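## Task

Carry the blue rack holding the tubes from the counter to the desk, and carry the empty yellow rack from the desk to the counter, passing through the door that closes by itself. At the end both racks stand upright, each tube sits all the way down in a hole of the blue rack, and the door is closed. No rack or tube may touch the floor. Either or both robots may be used. Finish with the grippers released and the robots backed away, and no robot may be fallen or left leaning.

## Robot and tools

Robots: two identical Hello Robot Stretch 4 units, r1 and r2. Each has an omni-wheel base, a mast with a lift, an arm that telescopes forward, a three-joint wrist (yaw, pitch, roll) and a two-finger gripper. It stands about 1.6 m tall, and its base rim lies within 0.23 m of the base origin. Cameras per robot: rN_head_camera, rN_head_left_camera, rN_head_right_camera, rN_wrist_camera. A loose object may occasionally get a brief shove from outside.

Frames: the base frame sits on the floor under the base centre, x forward, y left, z up. hand_pose (a point between the open fingertips) is expressed in it; the printed value can be somewhat off. The odometry frame is the base frame as it was when the scene began. Each robot reports only in its own frames, so relative placement of the two robots must be judged from images, lidar_m and wrist_depth_mm.

execute_actions: argument actions is a list holding one action, or empty to just read state and images. The action is an object keyed by "r1" and/or "r2". Per robot: "base" with exactly one of translate_m (metres, -2 to 2, positive forward, straight line), strafe_m (metres, -2 to 2, positive left, sideways without turning) or rotate_rad (radians, -3.2 to 3.2, positive counter-clockwise seen from above). These are offsets counted from where the base last reported itself. "joints" is an object of absolute targets by name: lift_m 0 to 1.2; arm_m 0 to 0.55; wrist_yaw_rad -1.134 to 4.276 (0 points ahead, positive turns left, 3.14 folds back, over 3.4 the arm may block it); wrist_pitch_rad -1.117 to 4.259 (0 level, 1.57 pointing down); wrist_roll_rad -1.117 to 4.259 (0 keeps fingers level, positive turns clockwise viewed from behind); gripper_m -0.038 to 0.141 (fingertip gap in metres; negative means squeezing fingers together). Optional "pace": "slow", "default", "fast", "max" (base up to 0.1/0.3/0.4/0.6 m/s and 1/2/3/4 rad/s; a raised lift lowers these caps, down to 0.3 m/s and 1 rad/s at lift 1.2). Optional "contact_limits": {"arm_m": value 0 to 0.75, default 0.5}, how strongly the arm may push before stopping. {"end_of_arm": "enable_torque"} must be sent on its own for that robot; it revives wrist or gripper motors that shut off. Everything in one action starts together; no action exceeds 15 s. A joint target outside its range is clipped and reported; any other bad value or key rejects the whole call. Robots left out of an action may still be pushing toward older targets. Argument cameras: list of camera names, or "all"/null/omitted for all, [] for none.

wait: seconds 0 to 10; commands nothing and returns state and images. zoom_image: camera name plus region [x0, y0, x1, y1] in pixels from the image's top-left, at most 504 by 504, on that camera's latest full image. finished_scene: pass the current scene number; irreversible, and the goal must already hold. If a result reports a stop, the remaining calls in that same reply are skipped.

Result lines: base_status and joint_status tell how each motion ended. "done" for the base only means the wheels turned as commanded (slip included). "off_target": came to rest short and may still push. "contact_stop_at_<key>": blocked by something; lift, arm or wheels go slack (a slack lift can sag under a load, slack wheels may roll). "limit_stop_at_tilt": lean above 6 degrees; lift, arm and wheels go slack until upright. "limit_stop_at_own_body": would hit itself, often when pitched up below -0.2 with roll under -0.4 or over 4; moving away still works. "torque_fault": wrist or gripper motor went limp from overload (pressing on something, or over about 2 kg in a level gripper) until enable_torque. on_its_own lists uncommanded things; its "held at" is the held target, not the position. base_odometry counts wheel turns; heading is -3.142 to 3.142, positive left. If turned_by_wheels and turned_by_imu disagree by more than about 0.1 rad, the base likely struck something or slipped. base_tilt is in degrees, forward and right positive, with a fixed per-robot bias up to about 1.5. motor_effort is percent of maximum, positive toward larger joint values, bracket giving the peak; for wheel_0..2 positive means turning right. lidar_m: 12 distances in metres, 30-degree sectors starting straight ahead and going counter-clockwise (4th left, 7th behind, 10th right); "-" is nothing seen or closer than 0.25 m; it misses glass, thin legs and much behind the robot, but sees table tops and the other robot. wrist_depth_mm: 7x7 grid of depth medians, 100 to 2000 mm, top-left first.

Gripping: command gripper_m below the object's width; the further below, the firmer and the more the object is drawn in. A firm hold shows as a clear gripper effort change; gripper reading and "done" prove nothing. Raise the lift if fingertips snag on a surface. At scene start, lift_m 0.4 with wrist_yaw_rad 0 in one action unfolds the wrist.

Avoid: racks or tubes reaching the floor; robots pressing into each other (once bases touch, any further millimetre is a hard press, and nothing reports contact); driving or turning with over 1 kg held and arm_m above 0.2, especially at fast paces; strong steady pushes or pulls with a high gripper or high contact limit; two robots sharing one load, since their travel can differ by about 3 cm per metre. Camera calibration (K, distortion, T_world_to_cam in each carrier's base frame) is given per camera with small errors that grow for the arm-mounted wrist camera.

Each tool is called after ">>>" in YAML: its name, and indented under it one key for each argument.

## Session

>>> execute_actions:
  actions: []

Scene clock: 0.00 s.
r1.base_odometry: x=+0.000 y=+0.000 heading=+0.000 (m, m, rad; r1's odometry frame)
r1.turned_by_wheels: +0.000 (rad since the last result)
r1.turned_by_imu: +0.000 (rad since the last result)
r1.base_tilt: forward=+0.1 right=+0.0 (deg)
r1.lidar_m: 1.16 1.17 1.36 1.20 1.19 1.46 0.94 0.96 0.90 0.80 0.80 1.01
r1.base_status: not commanded
r1.joint_positions: lift_m=+0.201 arm_m=-0.001 wrist_yaw_rad=+3.109 wrist_pitch_rad=-0.015 wrist_roll_rad=-0.014 gripper_m=+0.057
r1.joint_status: not commanded
r1.motor_effort: lift_m=+20 arm_m=+0 wrist_yaw_rad=-1 wrist_pitch_rad=-7 wrist_roll_rad=+0 gripper_m=-2 wheel_0=+0 wheel_1=+1 wheel_2=+0 (%)
r1.hand_pose: x=-0.1155 y=+0.0968 z=+0.3832 quat_wxyz=(+0.016, +0.007, -0.007, +1.000) (m; r1's base frame)
r1.wrist_depth_mm: - 137 - - - 1756 1336 / - 125 - - - 1756 1336 / - 127 187 - - 1756 1336 / 135 138 - - - 1808 1336 / 1060 - - - - 1756 1308 / 1025 1336 194 1397 197 1397 1182 / 891 904 976 - 917 904 946
r2.base_odometry: x=+0.000 y=+0.000 heading=+0.000 (m, m, rad; r2's odometry frame)
r2.turned_by_wheels: +0.000 (rad since the last result)
r2.turned_by_imu: +0.000 (rad since the last result)
r2.base_tilt: forward=+0.1 right=-0.6 (deg)
r2.lidar_m: 1.89 1.94 1.66 1.51 1.09 0.71 0.66 0.71 0.92 1.55 1.58 1.94
r2.base_status: not commanded
r2.joint_positions: lift_m=+0.129 arm_m=+0.000 wrist_yaw_rad=+3.172 wrist_pitch_rad=+0.002 wrist_roll_rad=+0.020 gripper_m=+0.057
r2.joint_status: not commanded
r2.motor_effort: lift_m=+21 arm_m=-1 wrist_yaw_rad=+2 wrist_pitch_rad=-6 wrist_roll_rad=-1 gripper_m=-1 wheel_0=+0 wheel_1=+0 wheel_2=+0 (%)
r2.hand_pose: x=-0.1197 y=+0.0785 z=+0.3062 quat_wxyz=(-0.015, -0.001, +0.010, +1.000) (m; r2's base frame)
r2.wrist_depth_mm: - - 138 809 820 820 820 / - - 138 820 820 831 854 / - 112 139 820 820 842 831 / 143 140 193 831 809 842 842 / 213 809 809 820 831 831 831 / 213 809 198 809 212 831 831 / 213 300 750 - 768 715 788
pictures: r1_head_camera, r1_head_left_camera, r1_head_right_camera, r1_wrist_camera, r2_head_camera, r2_head_left_camera, r2_head_right_camera, r2_wrist_camera
Images, in order (width x height): r1_head_camera 420x560, r1_head_left_camera 420x672, r1_head_right_camera 420x672, r1_wrist_camera 616x392, r2_head_camera 420x560, r2_head_left_camera 420x672, r2_head_right_camera 420x672, r2_wrist_camera 616x392.

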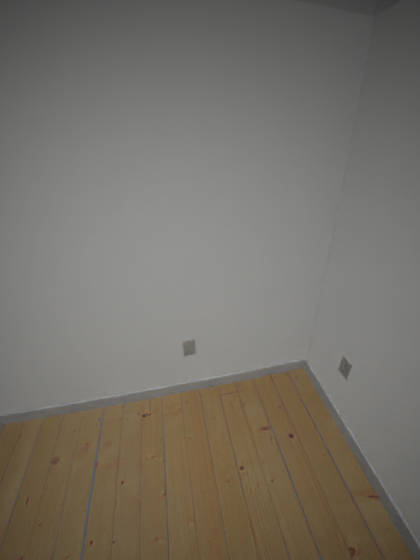

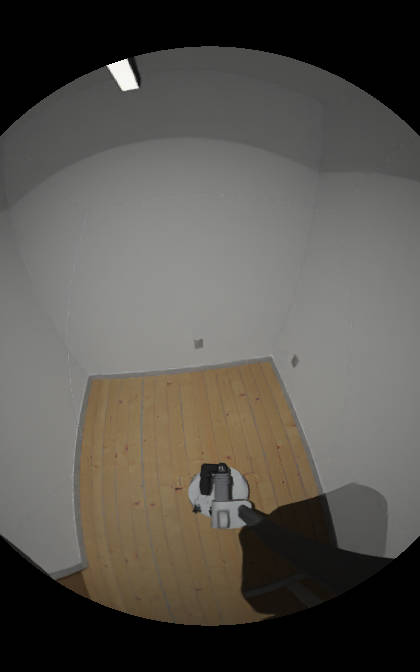

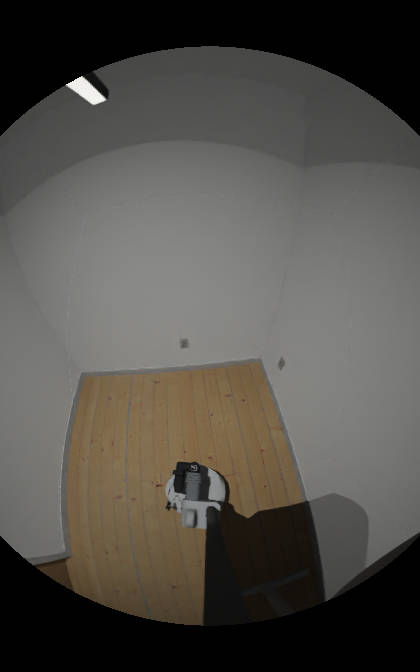

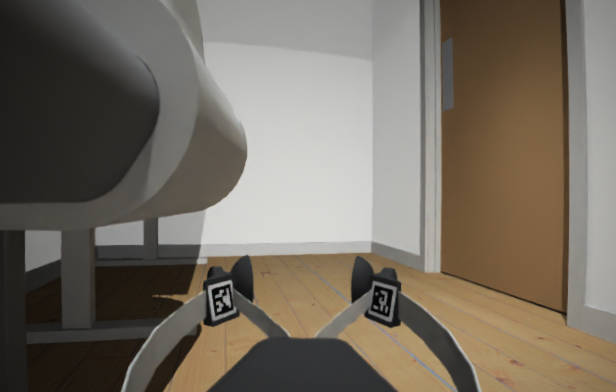

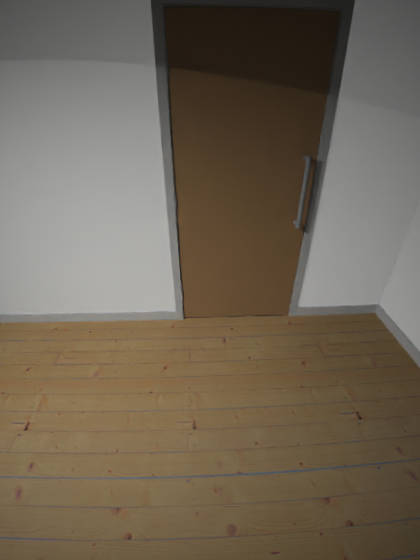

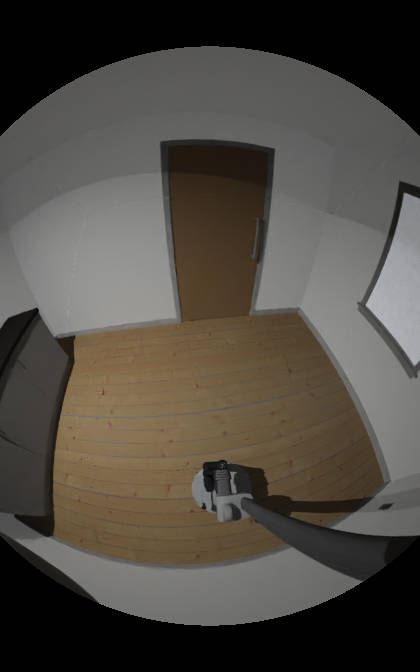

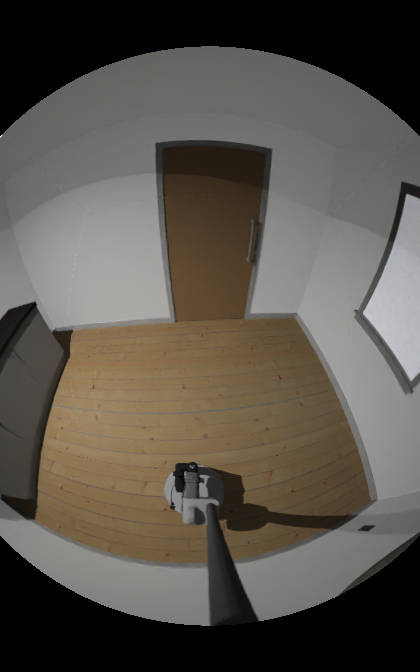

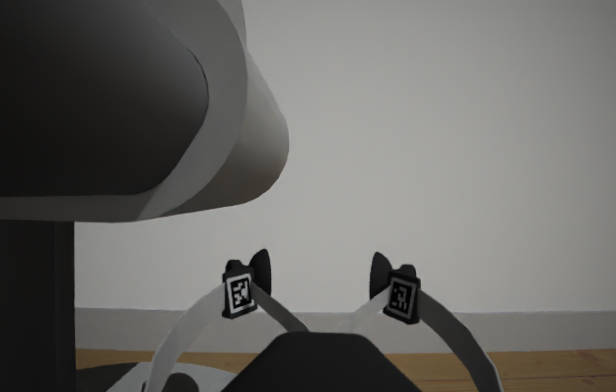

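>>> execute_actions:
  actions:
    - {"r1":{"base":{"rotate_rad":-2.8},"joints":{"lift_m":0.9,"wrist_yaw_rad":0}},"r2":{"base":{"rotate_rad":1.5},"joints":{"lift_m":1.0,"wrist_yaw_rad":0}}}

Scene clock: 5.67 s.
r1.base_odometry: x=+0.000 y=+0.000 heading=-2.800 (m, m, rad; r1's odometry frame)
r1.turned_by_wheels: -2.800 (rad since the last result)
r1.turned_by_imu: -2.855 (rad since the last result)
r1.base_tilt: forward=+0.1 right=+0.0 (deg)
r1.lidar_m: 0.93 1.02 0.82 0.80 0.89 1.18 1.17 1.31 1.22 1.21 1.32 2.14
r1.base_status: done
r1.joint_positions: lift_m=+0.900 arm_m=-0.001 wrist_yaw_rad=+0.000 wrist_pitch_rad=-0.015 wrist_roll_rad=-0.014 gripper_m=+0.057
r1.joint_status: all done
r1.motor_effort: lift_m=+22(21) arm_m=+0(0) wrist_yaw_rad=-2(7) wrist_pitch_rad=-6(7) wrist_roll_rad=+0(1) gripper_m=-2(3) wheel_0=+2(8) wheel_1=+2(9) wheel_2=+2(11) (%)
r1.hand_pose: x=+0.4584 y=-0.0874 z=+1.0824 quat_wxyz=(+1.000, -0.007, -0.008, +0.000) (m; r1's base frame)
r1.wrist_depth_mm: 976 1336 - - - - - / 976 1366 - - - - - / 976 1366 - - - - - / 991 1336 - - - - - / 991 1336 - - - - - / 991 1229 194 1336 197 - - / 878 842 917 - - - -
r2.base_odometry: x=+0.000 y=+0.000 heading=+1.500 (m, m, rad; r2's odometry frame)
r2.turned_by_wheels: +1.500 (rad since the last result)
r2.turned_by_imu: +1.475 (rad since the last result)
r2.base_tilt: forward=+0.1 right=-0.6 (deg)
r2.lidar_m: 1.51 1.19 0.76 0.66 0.69 0.85 1.56 1.60 1.99 1.90 1.91 1.69
r2.base_status: done
r2.joint_positions: lift_m=+1.000 arm_m=+0.000 wrist_yaw_rad=+0.000 wrist_pitch_rad=+0.002 wrist_roll_rad=+0.020 gripper_m=+0.057
r2.joint_status: all done
r2.motor_effort: lift_m=+24(28) arm_m=-1(1) wrist_yaw_rad=+1(6) wrist_pitch_rad=-7(7) wrist_roll_rad=-1(2) gripper_m=-3(5) wheel_0=+0(6) wheel_1=+0(5) wheel_2=+0(5) (%)
r2.hand_pose: x=+0.4598 y=-0.0874 z=+1.1774 quat_wxyz=(+1.000, +0.010, +0.001, +0.000) (m; r2's base frame)
r2.wrist_depth_mm: 1397 1863 1921 1983 - - - / 1430 1863 1863 1921 - - - / 1397 1863 1921 1983 - - - / 1464 1921 1983 - - - - / 1464 1983 1863 1921 1921 - - / 1464 1281 196 1366 212 1537 - / 1430 1281 1308 - 1464 1499 -
pictures: r1_head_camera, r1_head_left_camera, r1_head_right_camera, r1_wrist_camera, r2_head_camera, r2_head_left_camera, r2_head_right_camera, r2_wrist_camera
camera_calibration (this result's frames):
r1_wrist_camera: T_world_to_cam=[[-0.00976592, -0.999215, 0.038384, -0.135126], [0.0253835, -0.0386212, -0.998931, 1.12212], [0.99963, -0.00878117, 0.0257408, -0.261356], [0, 0, 0, 1]] pos_world=[0.231457, -0.0939778, 1.13284]
r2_wrist_camera: T_world_to_cam=[[0.038763, -0.999231, -0.0058678, -0.0873795], [-0.0174536, 0.00519426, -0.999834, 1.23766], [0.999096, 0.038859, -0.0172389, -0.206608], [0, 0, 0, 1]] pos_world=[0.23141, -0.0857125, 1.23338]
Images, in order (width x height): r1_head_camera 420x560, r1_head_left_camera 420x672, r1_head_right_camera 420x672, r1_wrist_camera 616x392, r2_head_camera 420x560, r2_head_left_camera 420x672, r2_head_right_camera 420x672, r2_wrist_camera 616x392.

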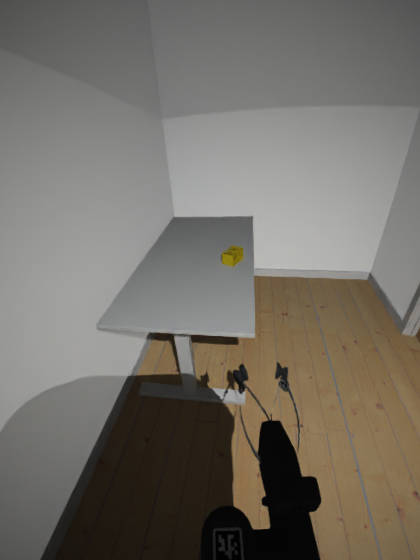

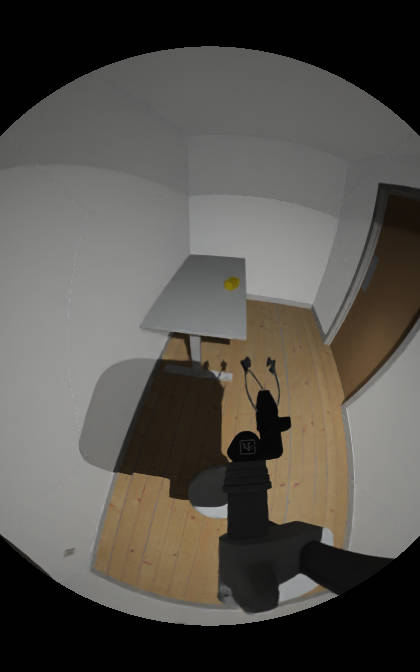

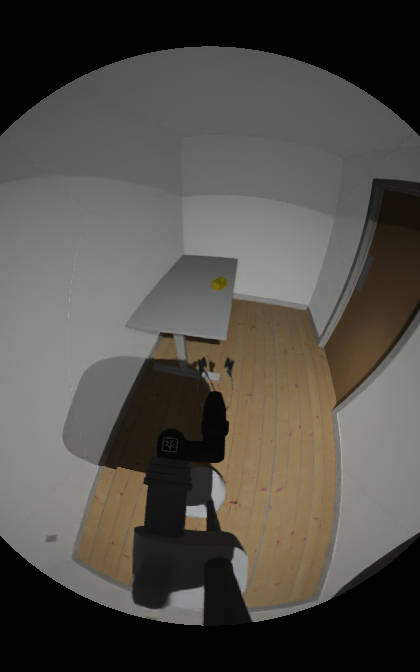

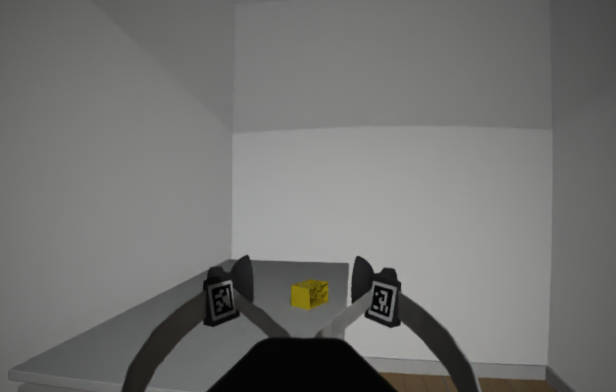

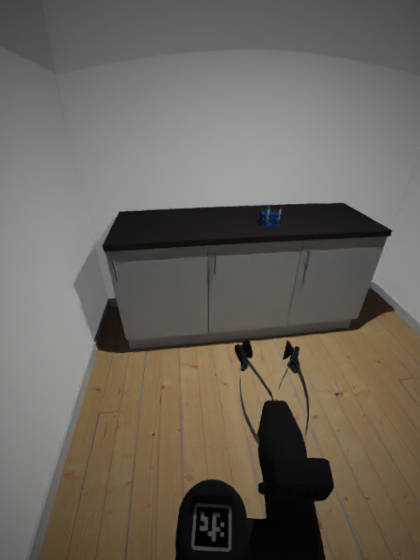

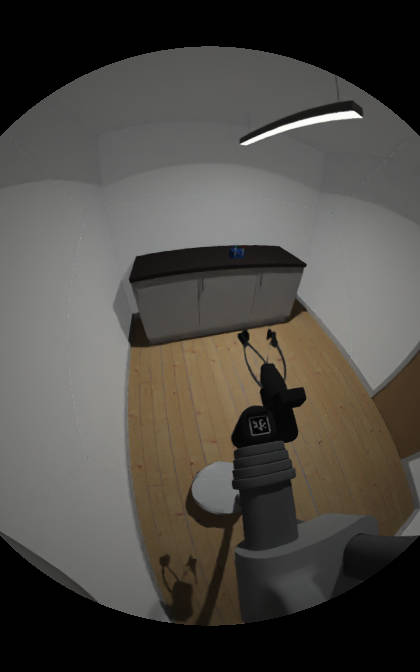

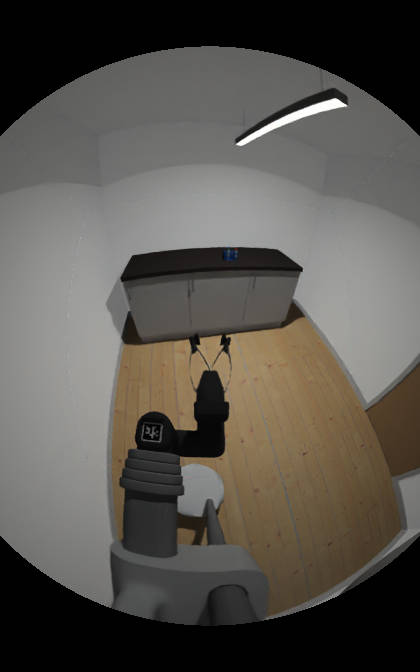

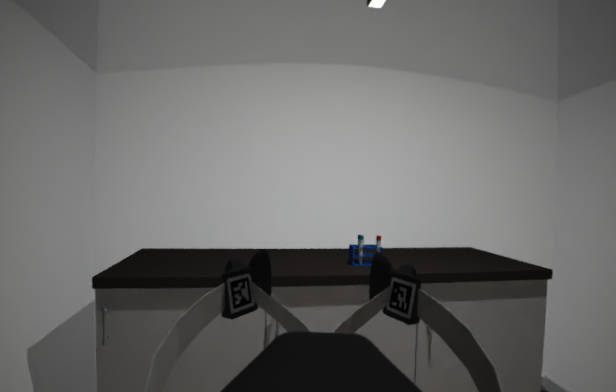

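>>> zoom_image:
  camera: "r1_wrist_camera"
  region: [260, 260, 360, 330]

>>> zoom_image:
  camera: "r2_wrist_camera"
  region: [320, 220, 420, 290]

>>> zoom_image:
  camera: "r1_head_camera"
  region: [190, 225, 270, 285]

>>> zoom_image:
  camera: "r2_head_camera"
  region: [230, 190, 310, 250]

Region (260, 260, 360, 330) of r1_wrist_camera's 616x392 image, scaled by 5.040; it fills the top 353 rows of this view, and the rest is white.

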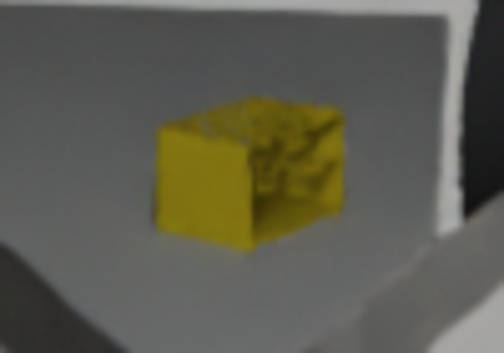

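Region (320, 220, 420, 290) of r2_wrist_camera's 616x392 image, scaled by 5.040; it fills the top 353 rows of this view, and the rest is white.

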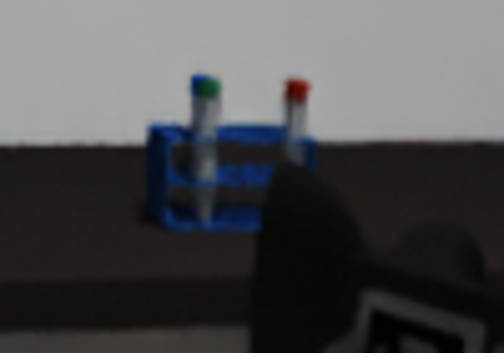

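Region (190, 225, 270, 285) of r1_head_camera's 420x560 image, scaled by 6.300, with more detail than that image has; it fills the top 378 rows of this view, and the rest is white.

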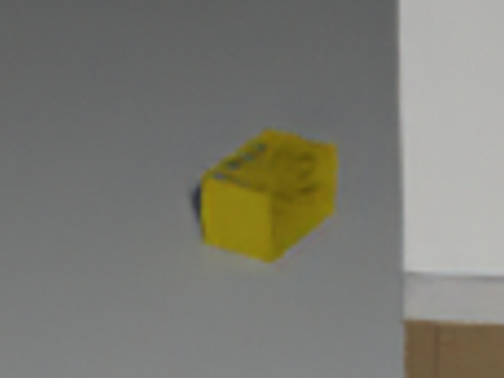

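Region (230, 190, 310, 250) of r2_head_camera's 420x560 image, scaled by 6.300, with more detail than that image has; it fills the top 378 rows of this view, and the rest is white.

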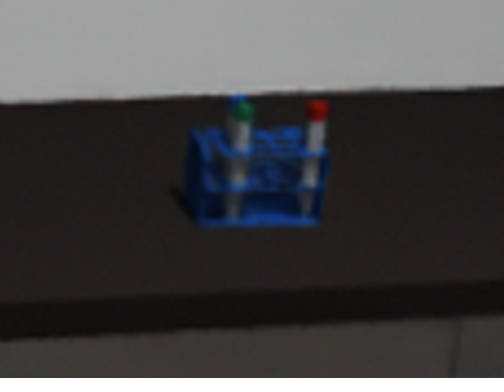

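>>> execute_actions:
  actions:
    - {"r1":{"base":{"rotate_rad":0.96},"joints":{"gripper_m":0.141,"wrist_pitch_rad":0.3,"lift_m":0.85}},"r2":{"base":{"translate_m":1.05},"joints":{"gripper_m":0.141,"wrist_pitch_rad":0.3},"pace":"fast"}}
  cameras: []

>>> execute_actions:
  actions:
    - {"r1":{"base":{"strafe_m":-1.2},"pace":"fast"},"r2":{"base":{"strafe_m":-0.38},"pace":"fast"}}
  cameras: []

>>> execute_actions:
  actions:
    - {"r2":{"base":{"rotate_rad":0.165}}}
  cameras: ["r1_head_camera","r1_wrist_camera","r2_head_camera","r2_wrist_camera"]

Scene clock: 40.77 s.
r1.base_odometry: x=+0.000 y=+0.000 heading=-1.840 (m, m, rad; r1's odometry frame)
r1.turned_by_wheels: +0.959 (rad since the last result)
r1.turned_by_imu: +0.979 (rad since the last result)
r1.base_tilt: forward=+0.0 right=+0.0 (deg)
r1.lidar_m: 0.82 0.80 0.86 1.18 1.17 1.26 1.23 1.20 1.27 1.99 0.94 0.99
r1.base_status: done
r1.joint_positions: lift_m=+0.850 arm_m=-0.001 wrist_yaw_rad=+0.000 wrist_pitch_rad=+0.302 wrist_roll_rad=-0.014 gripper_m=+0.141
r1.joint_status: all done
r1.motor_effort: lift_m=+18(19) arm_m=+0(0) wrist_yaw_rad=-1(2) wrist_pitch_rad=-6(4) wrist_roll_rad=-1(0) gripper_m=+0(3) wheel_0=-2(5) wheel_1=-2(7) wheel_2=-3(11) (%)
r1.hand_pose: x=+0.4454 y=-0.0874 z=+0.9425 quat_wxyz=(+0.989, -0.007, +0.150, +0.001) (m; r1's base frame)
r1.wrist_depth_mm: 480 525 574 647 723 831 960 / 496 544 597 676 759 866 1008 / 517 569 627 699 798 931 1098 / 535 591 654 750 854 991 1118 / 554 603 691 778 891 1008 798 / 580 609 707 798 917 1160 1430 / 603 676 750 - 1060 1229 1397
r2.base_odometry: x=+0.074 y=+1.047 heading=+1.500 (m, m, rad; r2's odometry frame)
r2.turned_by_wheels: +0.000 (rad since the last result)
r2.turned_by_imu: +0.002 (rad since the last result)
r2.base_tilt: forward=+0.1 right=-0.6 (deg)
r2.lidar_m: 0.48 0.50 0.62 0.83 0.85 1.07 2.17 2.63 1.94 1.74 0.88 0.57
r2.base_status: done
r2.joint_positions: lift_m=+1.000 arm_m=+0.000 wrist_yaw_rad=+0.000 wrist_pitch_rad=+0.302 wrist_roll_rad=+0.020 gripper_m=+0.141
r2.joint_status: all done
r2.motor_effort: lift_m=+23(24) arm_m=-1(1) wrist_yaw_rad=+2(2) wrist_pitch_rad=-6(4) wrist_roll_rad=-1(2) gripper_m=+2(6) wheel_0=+0(6) wheel_1=+1(6) wheel_2=+2(8) (%)
r2.hand_pose: x=+0.4468 y=-0.0874 z=+1.0922 quat_wxyz=(+0.989, +0.010, +0.150, -0.001) (m; r2's base frame)
r2.wrist_depth_mm: 778 798 820 854 866 917 931 / 809 842 878 878 931 946 991 / 842 866 891 917 960 1008 1042 / 878 891 931 960 976 976 976 / 634 647 654 654 615 574 661 / 484 466 452 496 452 211 500 / 394 394 399 - 402 404 418
pictures: none
No camera images: the call's "cameras" was empty. Leave "cameras" out to get every camera's image.

Scene clock: 45.07 s.
r1.base_odometry: x=-1.157 y=+0.319 heading=-1.840 (m, m, rad; r1's odometry frame)
r1.turned_by_wheels: +0.000 (rad since the last result)
r1.turned_by_imu: -0.001 (rad since the last result)
r1.base_tilt: forward=+0.1 right=+0.0 (deg)
r1.lidar_m: 0.53 0.50 1.42 2.06 2.11 0.93 0.71 0.76 0.82 1.05 1.51 0.70
r1.base_status: done
r1.joint_positions: lift_m=+0.850 arm_m=-0.001 wrist_yaw_rad=+0.000 wrist_pitch_rad=+0.302 wrist_roll_rad=-0.014 gripper_m=+0.141
r1.joint_status: not commanded
r1.motor_effort: lift_m=+18(18) arm_m=+0(0) wrist_yaw_rad=-1(1) wrist_pitch_rad=-6(5) wrist_roll_rad=-1(0) gripper_m=+1(0) wheel_0=+0(11) wheel_1=-1(12) wheel_2=+0(2) (%)
r1.hand_pose: x=+0.4453 y=-0.0874 z=+0.9425 quat_wxyz=(+0.989, -0.007, +0.150, +0.001) (m; r1's base frame)
r1.wrist_depth_mm: 866 946 1042 1160 1308 1430 1160 / 904 991 1098 1229 1366 1464 1182 / 931 1025 1138 1281 1464 1537 1229 / 976 1025 1078 1078 1078 1098 1118 / 707 723 732 691 683 741 788 / 535 500 500 559 530 1281 1281 / 439 439 462 - 1366 1397 1308
r2.base_odometry: x=+0.453 y=+1.021 heading=+1.500 (m, m, rad; r2's odometry frame)
r2.turned_by_wheels: +0.000 (rad since the last result)
r2.turned_by_imu: +0.002 (rad since the last result)
r2.base_tilt: forward=+0.1 right=-0.6 (deg)
r2.lidar_m: 0.55 0.55 0.69 1.21 1.23 1.49 2.56 2.36 1.51 1.36 1.02 0.60
r2.base_status: done
r2.joint_positions: lift_m=+1.000 arm_m=+0.000 wrist_yaw_rad=+0.000 wrist_pitch_rad=+0.302 wrist_roll_rad=+0.020 gripper_m=+0.141
r2.joint_status: not commanded
r2.motor_effort: lift_m=+22(23) arm_m=-1(1) wrist_yaw_rad=+2(2) wrist_pitch_rad=-6(7) wrist_roll_rad=-1(1) gripper_m=+1(0) wheel_0=-1(9) wheel_1=+1(9) wheel_2=+1(5) (%)
r2.hand_pose: x=+0.4468 y=-0.0874 z=+1.0922 quat_wxyz=(+0.989, +0.010, +0.150, -0.001) (m; r2's base frame)
r2.wrist_depth_mm: 831 854 878 891 931 960 991 / 866 891 931 946 976 1008 1042 / 891 917 976 991 1008 1060 1118 / 917 931 960 960 960 976 1138 / 634 647 569 661 661 661 668 / 480 469 449 496 452 211 500 / 399 407 424 - 462 508 535
pictures: none
No camera images: the call's "cameras" was empty. Leave "cameras" out to get every camera's image.

Scene clock: 46.00 s.
r1.base_odometry: x=-1.157 y=+0.319 heading=-1.840 (m, m, rad; r1's odometry frame)
r1.turned_by_wheels: +0.000 (rad since the last result)
r1.turned_by_imu: +0.000 (rad since the last result)
r1.base_tilt: forward=+0.2 right=+0.0 (deg)
r1.lidar_m: 0.53 0.50 1.42 2.04 2.13 0.90 0.71 0.76 0.82 1.07 1.49 0.70
r1.base_status: not commanded
r1.joint_positions: lift_m=+0.850 arm_m=-0.001 wrist_yaw_rad=+0.000 wrist_pitch_rad=+0.302 wrist_roll_rad=-0.014 gripper_m=+0.141
r1.joint_status: not commanded
r1.motor_effort: lift_m=+18(18) arm_m=+0(0) wrist_yaw_rad=-1(1) wrist_pitch_rad=-6(5) wrist_roll_rad=+0(1) gripper_m=+1(0) wheel_0=+1(0) wheel_1=+0(0) wheel_2=+0(0) (%)
r1.hand_pose: x=+0.4453 y=-0.0874 z=+0.9425 quat_wxyz=(+0.989, -0.007, +0.150, +0.001) (m; r1's base frame)
r1.wrist_depth_mm: 878 946 1042 1182 1308 1430 1160 / 904 991 1118 1229 1397 1430 1205 / 946 1025 1160 1308 1464 1499 1229 / 960 1025 1060 1078 1098 1078 1118 / 715 715 732 691 691 750 798 / 539 500 504 554 525 1308 1281 / 439 439 459 - 1397 1366 1308
r2.base_odometry: x=+0.453 y=+1.021 heading=+1.665 (m, m, rad; r2's odometry frame)
r2.turned_by_wheels: +0.165 (rad since the last result)
r2.turned_by_imu: +0.162 (rad since the last result)
r2.base_tilt: forward=+0.1 right=-0.6 (deg)
r2.lidar_m: 0.55 0.55 0.78 1.21 1.27 1.74 2.53 1.95 1.44 1.37 0.80 0.59
r2.base_status: done
r2.joint_positions: lift_m=+1.000 arm_m=+0.000 wrist_yaw_rad=+0.000 wrist_pitch_rad=+0.302 wrist_roll_rad=+0.020 gripper_m=+0.141
r2.joint_status: not commanded
r2.motor_effort: lift_m=+22(22) arm_m=-1(1) wrist_yaw_rad=+2(2) wrist_pitch_rad=-6(6) wrist_roll_rad=-1(1) gripper_m=+3(0) wheel_0=+0(5) wheel_1=-1(5) wheel_2=+2(5) (%)
r2.hand_pose: x=+0.4468 y=-0.0874 z=+1.0922 quat_wxyz=(+0.989, +0.010, +0.150, -0.001) (m; r2's base frame)
r2.wrist_depth_mm: 904 891 878 866 878 878 854 / 946 931 931 917 904 904 904 / 991 991 976 976 960 946 931 / 946 917 931 960 960 960 946 / 634 647 621 580 661 661 661 / 484 469 449 500 455 211 500 / 421 418 421 - 418 418 413
pictures: r1_head_camera, r1_wrist_camera, r2_head_camera, r2_wrist_camera
camera_calibration (this result's frames):
r1_wrist_camera: T_world_to_cam=[[0.00260429, -0.999214, 0.0395597, -0.136531], [-0.287419, -0.0386385, -0.957025, 1.08256], [0.957801, -0.00887784, -0.287294, 0.0689403], [0, 0, 0, 1]] pos_world=[0.245473, -0.093983, 1.06124]
r2_wrist_camera: T_world_to_cam=[[0.0351893, -0.999236, -0.0170033, -0.0736482], [-0.312232, 0.0051697, -0.949992, 1.22955], [0.949354, 0.0387385, -0.311812, 0.148945], [0, 0, 0, 1]] pos_world=[0.245095, -0.0857182, 1.21325]
Images, in order (width x height): r1_head_camera 420x560, r1_wrist_camera 616x392, r2_head_camera 420x560, r2_wrist_camera 616x392.

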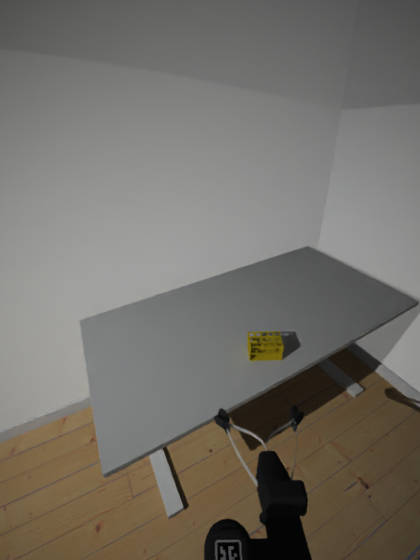

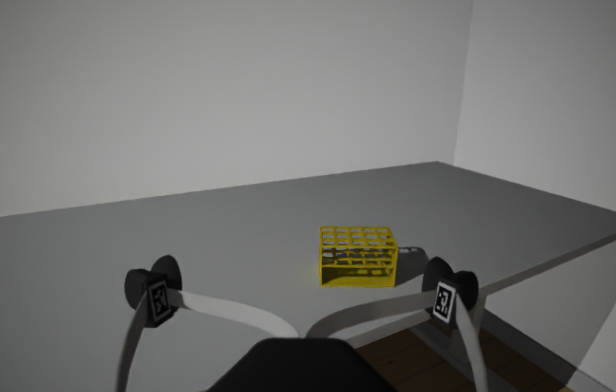

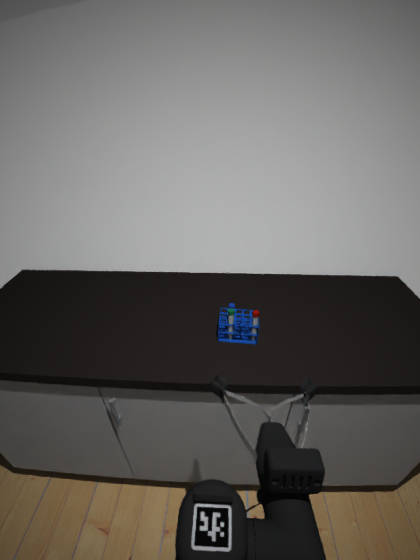

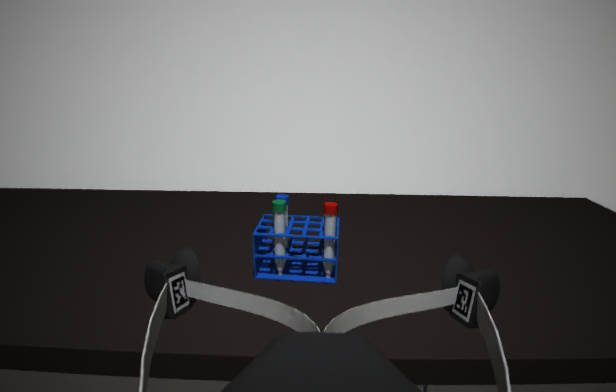

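>>> execute_actions:
  actions:
    - {"r1":{"base":{"strafe_m":-0.095}},"r2":{"base":{"rotate_rad":-0.08},"joints":{"lift_m":0.875}}}
  cameras: []

>>> execute_actions:
  actions:
    - {"r1":{"joints":{"lift_m":0.73,"arm_m":0.1,"wrist_roll_rad":0}},"r2":{"base":{"strafe_m":0.092},"joints":{"arm_m":0.1,"wrist_roll_rad":0}}}
  cameras: ["r1_head_camera","r1_wrist_camera","r2_head_camera","r2_wrist_camera"]

Scene clock: 61.40 s.
r1.base_odometry: x=-1.248 y=+0.345 heading=-1.840 (m, m, rad; r1's odometry frame)
r1.turned_by_wheels: +0.000 (rad since the last result)
r1.turned_by_imu: +0.000 (rad since the last result)
r1.base_tilt: forward=+0.1 right=+0.1 (deg)
r1.lidar_m: 0.57 0.54 0.59 2.12 1.98 0.85 0.71 0.71 0.78 0.99 1.41 0.76
r1.base_status: done
r1.joint_positions: lift_m=+0.850 arm_m=-0.001 wrist_yaw_rad=+0.000 wrist_pitch_rad=+0.302 wrist_roll_rad=-0.014 gripper_m=+0.141
r1.joint_status: not commanded
r1.motor_effort: lift_m=+18(18) arm_m=+0(0) wrist_yaw_rad=-1(2) wrist_pitch_rad=-5(5) wrist_roll_rad=-1(1) gripper_m=+0(0) wheel_0=+0(9) wheel_1=-1(10) wheel_2=+0(2) (%)
r1.hand_pose: x=+0.4453 y=-0.0874 z=+0.9425 quat_wxyz=(+0.989, -0.007, +0.150, +0.001) (m; r1's base frame)
r1.wrist_depth_mm: 904 991 1078 1205 1366 1336 1098 / 946 1025 1138 1281 1464 1336 1118 / 976 1060 1182 1336 1499 1397 1138 / 991 1060 1078 1078 1098 1098 1098 / 707 723 732 647 732 741 1098 / 535 488 504 549 591 1336 1205 / 439 439 469 - 1366 1336 1205
r2.base_odometry: x=+0.453 y=+1.021 heading=+1.585 (m, m, rad; r2's odometry frame)
r2.turned_by_wheels: -0.080 (rad since the last result)
r2.turned_by_imu: -0.077 (rad since the last result)
r2.base_tilt: forward=+0.0 right=-0.6 (deg)
r2.lidar_m: 0.53 0.56 0.75 1.20 1.23 1.65 2.55 2.11 1.46 1.35 0.90 0.61
r2.base_status: done
r2.joint_positions: lift_m=+0.875 arm_m=+0.000 wrist_yaw_rad=+0.000 wrist_pitch_rad=+0.302 wrist_roll_rad=+0.020 gripper_m=+0.141
r2.joint_status: all done
r2.motor_effort: lift_m=+18(22) arm_m=-1(1) wrist_yaw_rad=+2(2) wrist_pitch_rad=-6(6) wrist_roll_rad=-2(1) gripper_m=-1(3) wheel_0=+1(3) wheel_1=+0(3) wheel_2=+1(3) (%)
r2.hand_pose: x=+0.4467 y=-0.0874 z=+0.9676 quat_wxyz=(+0.989, +0.010, +0.150, -0.002) (m; r2's base frame)
r2.wrist_depth_mm: 866 866 866 891 891 904 917 / 904 904 904 931 946 946 960 / 917 917 878 878 946 991 991 / 549 554 535 539 564 569 580 / 373 377 382 384 392 399 407 / 402 407 415 418 424 211 452 / 427 433 439 - 452 466 477
pictures: none
No camera images: the call's "cameras" was empty. Leave "cameras" out to get every camera's image.

Scene clock: 62.93 s.
r1.base_odometry: x=-1.248 y=+0.345 heading=-1.840 (m, m, rad; r1's odometry frame)
r1.turned_by_wheels: +0.000 (rad since the last result)
r1.turned_by_imu: +0.000 (rad since the last result)
r1.base_tilt: forward=+0.1 right=+0.0 (deg)
r1.lidar_m: 0.57 0.55 0.59 2.11 1.98 0.86 0.72 0.72 0.77 1.00 1.42 0.77
r1.base_status: not commanded
r1.joint_positions: lift_m=+0.730 arm_m=+0.099 wrist_yaw_rad=+0.000 wrist_pitch_rad=+0.302 wrist_roll_rad=+0.000 gripper_m=+0.141
r1.joint_status: all done
r1.motor_effort: lift_m=+18(14) arm_m=+6(6) wrist_yaw_rad=-3(1) wrist_pitch_rad=-6(7) wrist_roll_rad=+1(1) gripper_m=+1(1) wheel_0=+0(0) wheel_1=-1(1) wheel_2=+0(0) (%)
r1.hand_pose: x=+0.5454 y=-0.0874 z=+0.8226 quat_wxyz=(+0.989, +0.000, +0.150, +0.000) (m; r1's base frame)
r1.wrist_depth_mm: 842 917 1008 1118 1255 1255 1042 / 866 946 1060 1182 1336 1308 1060 / 917 976 1078 1182 1308 1255 1060 / 683 691 699 517 691 691 691 / 466 473 469 469 473 535 1118 / 351 322 338 375 427 1308 1160 / 289 309 1205 - 1229 1205 1160
r2.base_odometry: x=+0.361 y=+1.019 heading=+1.586 (m, m, rad; r2's odometry frame)
r2.turned_by_wheels: +0.000 (rad since the last result)
r2.turned_by_imu: +0.000 (rad since the last result)
r2.base_tilt: forward=+0.1 right=-0.6 (deg)
r2.lidar_m: 0.53 0.55 0.73 1.13 1.16 1.51 2.56 2.18 1.54 1.46 0.90 0.61
r2.base_status: done
r2.joint_positions: lift_m=+0.875 arm_m=+0.099 wrist_yaw_rad=+0.000 wrist_pitch_rad=+0.302 wrist_roll_rad=+0.000 gripper_m=+0.141
r2.joint_status: all done
r2.motor_effort: lift_m=+18(18) arm_m=+5(5) wrist_yaw_rad=+1(3) wrist_pitch_rad=-7(6) wrist_roll_rad=-2(3) gripper_m=-1(2) wheel_0=+2(7) wheel_1=-1(7) wheel_2=+1(4) (%)
r2.hand_pose: x=+0.5454 y=-0.0874 z=+0.9676 quat_wxyz=(+0.989, +0.000, +0.150, +0.000) (m; r2's base frame)
r2.wrist_depth_mm: 759 768 778 778 778 798 809 / 798 798 820 831 831 854 842 / 820 831 842 854 878 878 878 / 517 530 539 466 521 585 591 / 362 366 375 382 387 392 394 / 276 271 276 289 285 211 297 / 289 281 310 - 296 329 336
pictures: r1_head_camera, r1_wrist_camera, r2_head_camera, r2_wrist_camera
camera_calibration (this result's frames):
r1_wrist_camera: T_world_to_cam=[[-0.00130954, -0.999642, 0.0267416, -0.119383], [-0.287603, -0.0252353, -0.957417, 0.998091], [0.957749, -0.00894474, -0.287467, -0.0611821], [0, 0, 0, 1]] pos_world=[0.345495, -0.0947001, 0.941194]
r2_wrist_camera: T_world_to_cam=[[0.0411076, -0.999153, 0.00163392, -0.100464], [-0.312234, -0.0143994, -0.949896, 1.14016], [0.949115, 0.0385378, -0.312561, 0.0172359], [0, 0, 0, 1]] pos_world=[0.343768, -0.0846256, 1.08859]
Images, in order (width x height): r1_head_camera 420x560, r1_wrist_camera 616x392, r2_head_camera 420x560, r2_wrist_camera 616x392.

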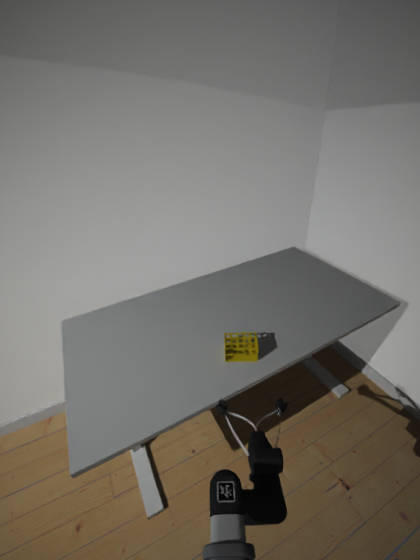

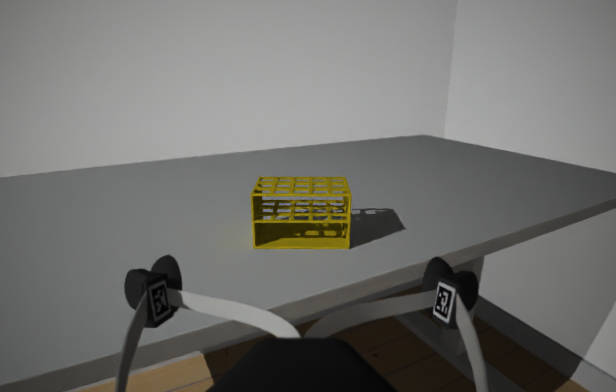

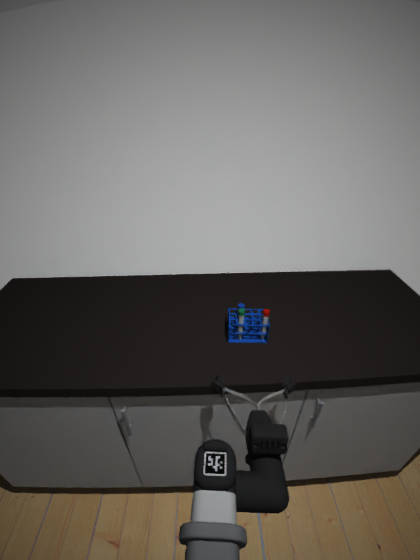

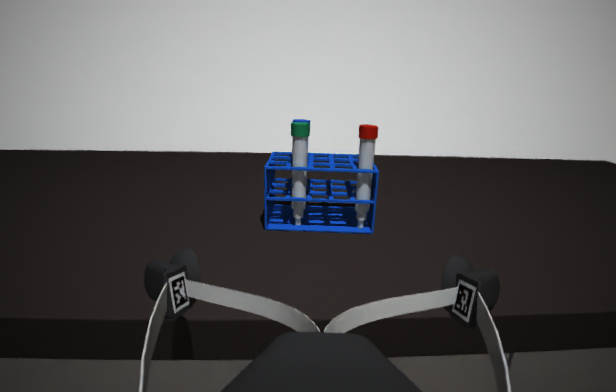

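>>> execute_actions:
  actions:
    - {"r1":{"joints":{"lift_m":0.686,"arm_m":0.30}},"r2":{"joints":{"lift_m":0.862,"arm_m":0.26}}}
  cameras: ["r1_wrist_camera","r2_wrist_camera"]

Scene clock: 71.50 s.
r1.base_odometry: x=-1.248 y=+0.345 heading=-1.840 (m, m, rad; r1's odometry frame)
r1.turned_by_wheels: +0.000 (rad since the last result)
r1.turned_by_imu: +0.000 (rad since the last result)
r1.base_tilt: forward=+0.1 right=+0.0 (deg)
r1.lidar_m: 0.59 0.55 0.59 2.11 1.98 0.86 0.72 0.71 0.77 0.99 1.40 0.77
r1.base_status: not commanded
r1.joint_positions: lift_m=+0.686 arm_m=+0.299 wrist_yaw_rad=+0.000 wrist_pitch_rad=+0.302 wrist_roll_rad=+0.000 gripper_m=+0.141
r1.joint_status: all done
r1.motor_effort: lift_m=+18(17) arm_m=+6(6) wrist_yaw_rad=+0(1) wrist_pitch_rad=-6(6) wrist_roll_rad=+1(1) gripper_m=+1(0) wheel_0=+0(0) wheel_1=-1(1) wheel_2=+0(0) (%)
r1.hand_pose: x=+0.7454 y=-0.0874 z=+0.7786 quat_wxyz=(+0.989, +0.000, +0.150, +0.000) (m; r1's base frame)
r1.wrist_depth_mm: 699 768 842 931 1060 1138 976 / 723 788 878 976 1118 1182 991 / 750 809 878 976 1008 1042 991 / 544 549 549 466 544 549 544 / 370 370 330 327 332 373 370 / 279 255 257 279 258 257 281 / 227 225 235 - 227 238 1060
r2.base_odometry: x=+0.361 y=+1.019 heading=+1.586 (m, m, rad; r2's odometry frame)
r2.turned_by_wheels: +0.000 (rad since the last result)
r2.turned_by_imu: +0.001 (rad since the last result)
r2.base_tilt: forward=+0.2 right=-0.6 (deg)
r2.lidar_m: 0.54 0.54 0.75 1.11 1.15 1.51 2.56 2.17 1.56 1.45 0.90 0.58
r2.base_status: not commanded
r2.joint_positions: lift_m=+0.862 arm_m=+0.259 wrist_yaw_rad=+0.000 wrist_pitch_rad=+0.302 wrist_roll_rad=+0.000 gripper_m=+0.141
r2.joint_status: all done
r2.motor_effort: lift_m=+18(18) arm_m=+5(6) wrist_yaw_rad=+2(2) wrist_pitch_rad=-7(7) wrist_roll_rad=-2(2) gripper_m=+0(1) wheel_0=+2(2) wheel_1=-1(1) wheel_2=+1(1) (%)
r2.hand_pose: x=+0.7054 y=-0.0874 z=+0.9546 quat_wxyz=(+0.989, +0.000, +0.151, +0.000) (m; r2's base frame)
r2.wrist_depth_mm: 627 634 640 640 647 661 654 / 654 661 661 676 676 691 691 / 676 683 699 707 715 723 741 / 477 488 455 272 303 530 544 / 330 338 304 301 307 362 366 / 253 247 241 266 245 211 271 / 208 208 213 - 216 216 226
pictures: r1_wrist_camera, r2_wrist_camera
camera_calibration (this result's frames):
r1_wrist_camera: T_world_to_cam=[[-0.00132375, -0.999642, 0.0267354, -0.117932], [-0.287565, -0.0252256, -0.957429, 1.01348], [0.95776, -0.00895557, -0.287429, -0.265423], [0, 0, 0, 1]] pos_world=[0.545496, -0.0947013, 0.897195]
r2_wrist_camera: T_world_to_cam=[[0.0410551, -0.999156, 0.00163809, -0.107001], [-0.312253, -0.0143877, -0.94989, 1.17778], [0.949112, 0.0384863, -0.31258, -0.138648], [0, 0, 0, 1]] pos_world=[0.503749, -0.0846293, 1.07559]
Images, in order (width x height): r1_wrist_camera 616x392, r2_wrist_camera 616x392.

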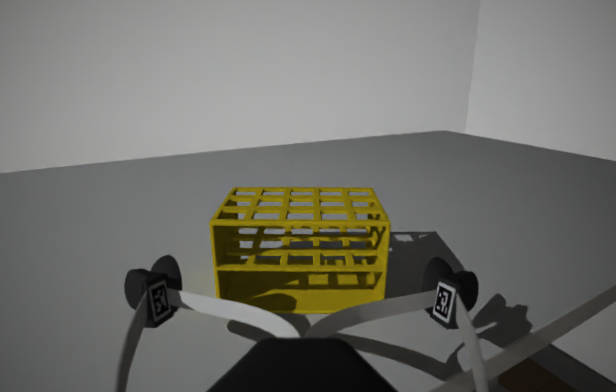

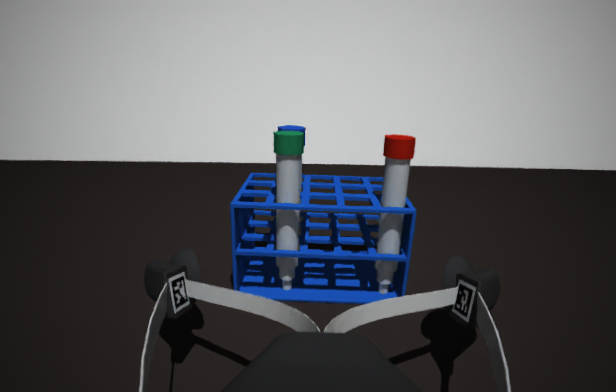

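>>> execute_actions:
  actions:
    - {"r1":{"joints":{"arm_m":0.368},"pace":"slow"},"r2":{"joints":{"arm_m":0.328},"pace":"slow"}}
  cameras: ["r1_wrist_camera","r2_wrist_camera","r1_head_camera","r2_head_camera"]

Scene clock: 79.40 s.
r1.base_odometry: x=-1.248 y=+0.345 heading=-1.840 (m, m, rad; r1's odometry frame)
r1.turned_by_wheels: +0.000 (rad since the last result)
r1.turned_by_imu: +0.000 (rad since the last result)
r1.base_tilt: forward=+0.1 right=-0.1 (deg)
r1.lidar_m: 0.56 0.55 0.58 2.11 1.97 0.85 0.72 0.71 0.76 1.00 1.42 0.78
r1.base_status: not commanded
r1.joint_positions: lift_m=+0.686 arm_m=+0.367 wrist_yaw_rad=+0.000 wrist_pitch_rad=+0.302 wrist_roll_rad=+0.000 gripper_m=+0.141
r1.joint_status: all done
r1.motor_effort: lift_m=+18(18) arm_m=+6(5) wrist_yaw_rad=-1(1) wrist_pitch_rad=-6(6) wrist_roll_rad=+1(1) gripper_m=+1(0) wheel_0=+0(0) wheel_1=-1(1) wheel_2=+0(0) (%)
r1.hand_pose: x=+0.8134 y=-0.0874 z=+0.7786 quat_wxyz=(+0.989, +0.000, +0.150, +0.000) (m; r1's base frame)
r1.wrist_depth_mm: 654 715 788 878 976 1078 946 / 683 741 831 917 1025 1138 976 / 699 768 854 917 1025 1042 960 / 544 549 544 549 549 549 549 / 370 373 233 239 239 375 370 / 279 254 200 229 198 256 279 / 227 224 224 - 223 226 231
r2.base_odometry: x=+0.361 y=+1.019 heading=+1.586 (m, m, rad; r2's odometry frame)
r2.turned_by_wheels: +0.000 (rad since the last result)
r2.turned_by_imu: +0.001 (rad since the last result)
r2.base_tilt: forward=+0.1 right=-0.6 (deg)
r2.lidar_m: 0.53 0.56 0.69 1.11 1.15 1.50 2.56 2.19 1.55 1.45 0.90 0.57
r2.base_status: not commanded
r2.joint_positions: lift_m=+0.862 arm_m=+0.327 wrist_yaw_rad=+0.000 wrist_pitch_rad=+0.302 wrist_roll_rad=+0.000 gripper_m=+0.141
r2.joint_status: all done
r2.motor_effort: lift_m=+18(18) arm_m=+6(7) wrist_yaw_rad=+2(2) wrist_pitch_rad=-7(6) wrist_roll_rad=-2(2) gripper_m=+3(2) wheel_0=+2(2) wheel_1=-1(1) wheel_2=+1(1) (%)
r2.hand_pose: x=+0.7734 y=-0.0874 z=+0.9546 quat_wxyz=(+0.989, +0.000, +0.151, +0.000) (m; r2's base frame)
r2.wrist_depth_mm: 564 569 564 580 591 591 603 / 585 603 603 609 615 621 621 / 621 621 634 634 647 647 654 / 473 484 496 236 233 539 549 / 330 336 217 211 200 359 362 / 254 245 203 202 199 212 272 / 209 209 211 - 214 216 225
pictures: r1_head_camera, r1_wrist_camera, r2_head_camera, r2_wrist_camera
camera_calibration (this result's frames):
r1_wrist_camera: T_world_to_cam=[[-0.00133494, -0.999642, 0.0267354, -0.117836], [-0.287565, -0.0252224, -0.957429, 1.03303], [0.95776, -0.00896628, -0.287429, -0.330532], [0, 0, 0, 1]] pos_world=[0.613475, -0.0947021, 0.897195]
r2_wrist_camera: T_world_to_cam=[[0.0409934, -0.999158, 0.00163787, -0.10976], [-0.312254, -0.0143682, -0.94989, 1.19899], [0.949114, 0.0384278, -0.31258, -0.203139], [0, 0, 0, 1]] pos_world=[0.571691, -0.0846339, 1.07559]
Images, in order (width x height): r1_head_camera 420x560, r1_wrist_camera 616x392, r2_head_camera 420x560, r2_wrist_camera 616x392.

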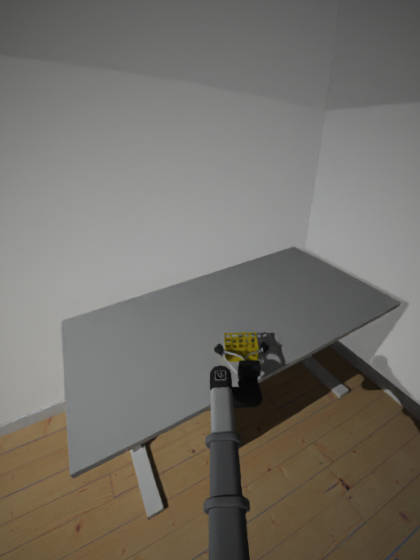

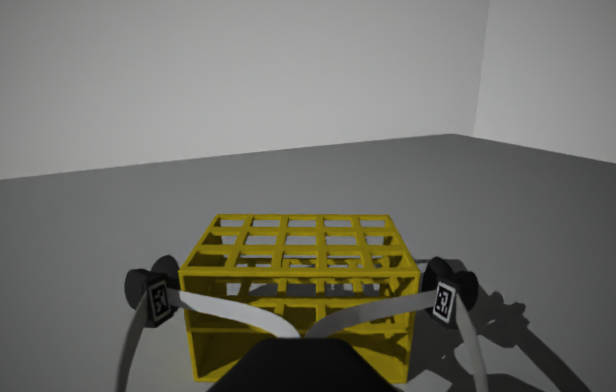

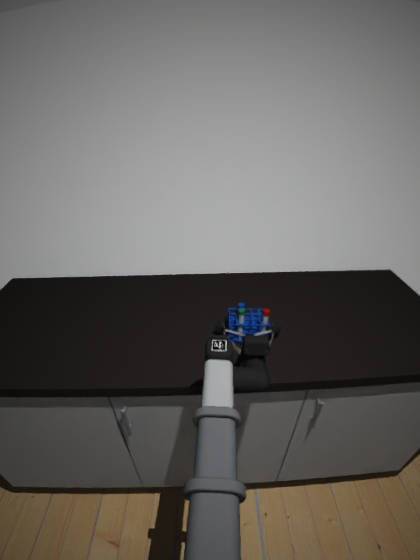

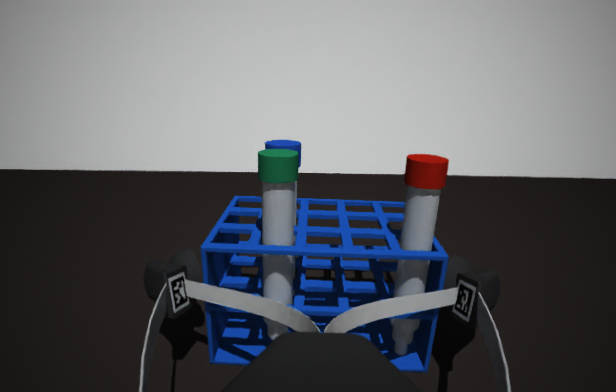

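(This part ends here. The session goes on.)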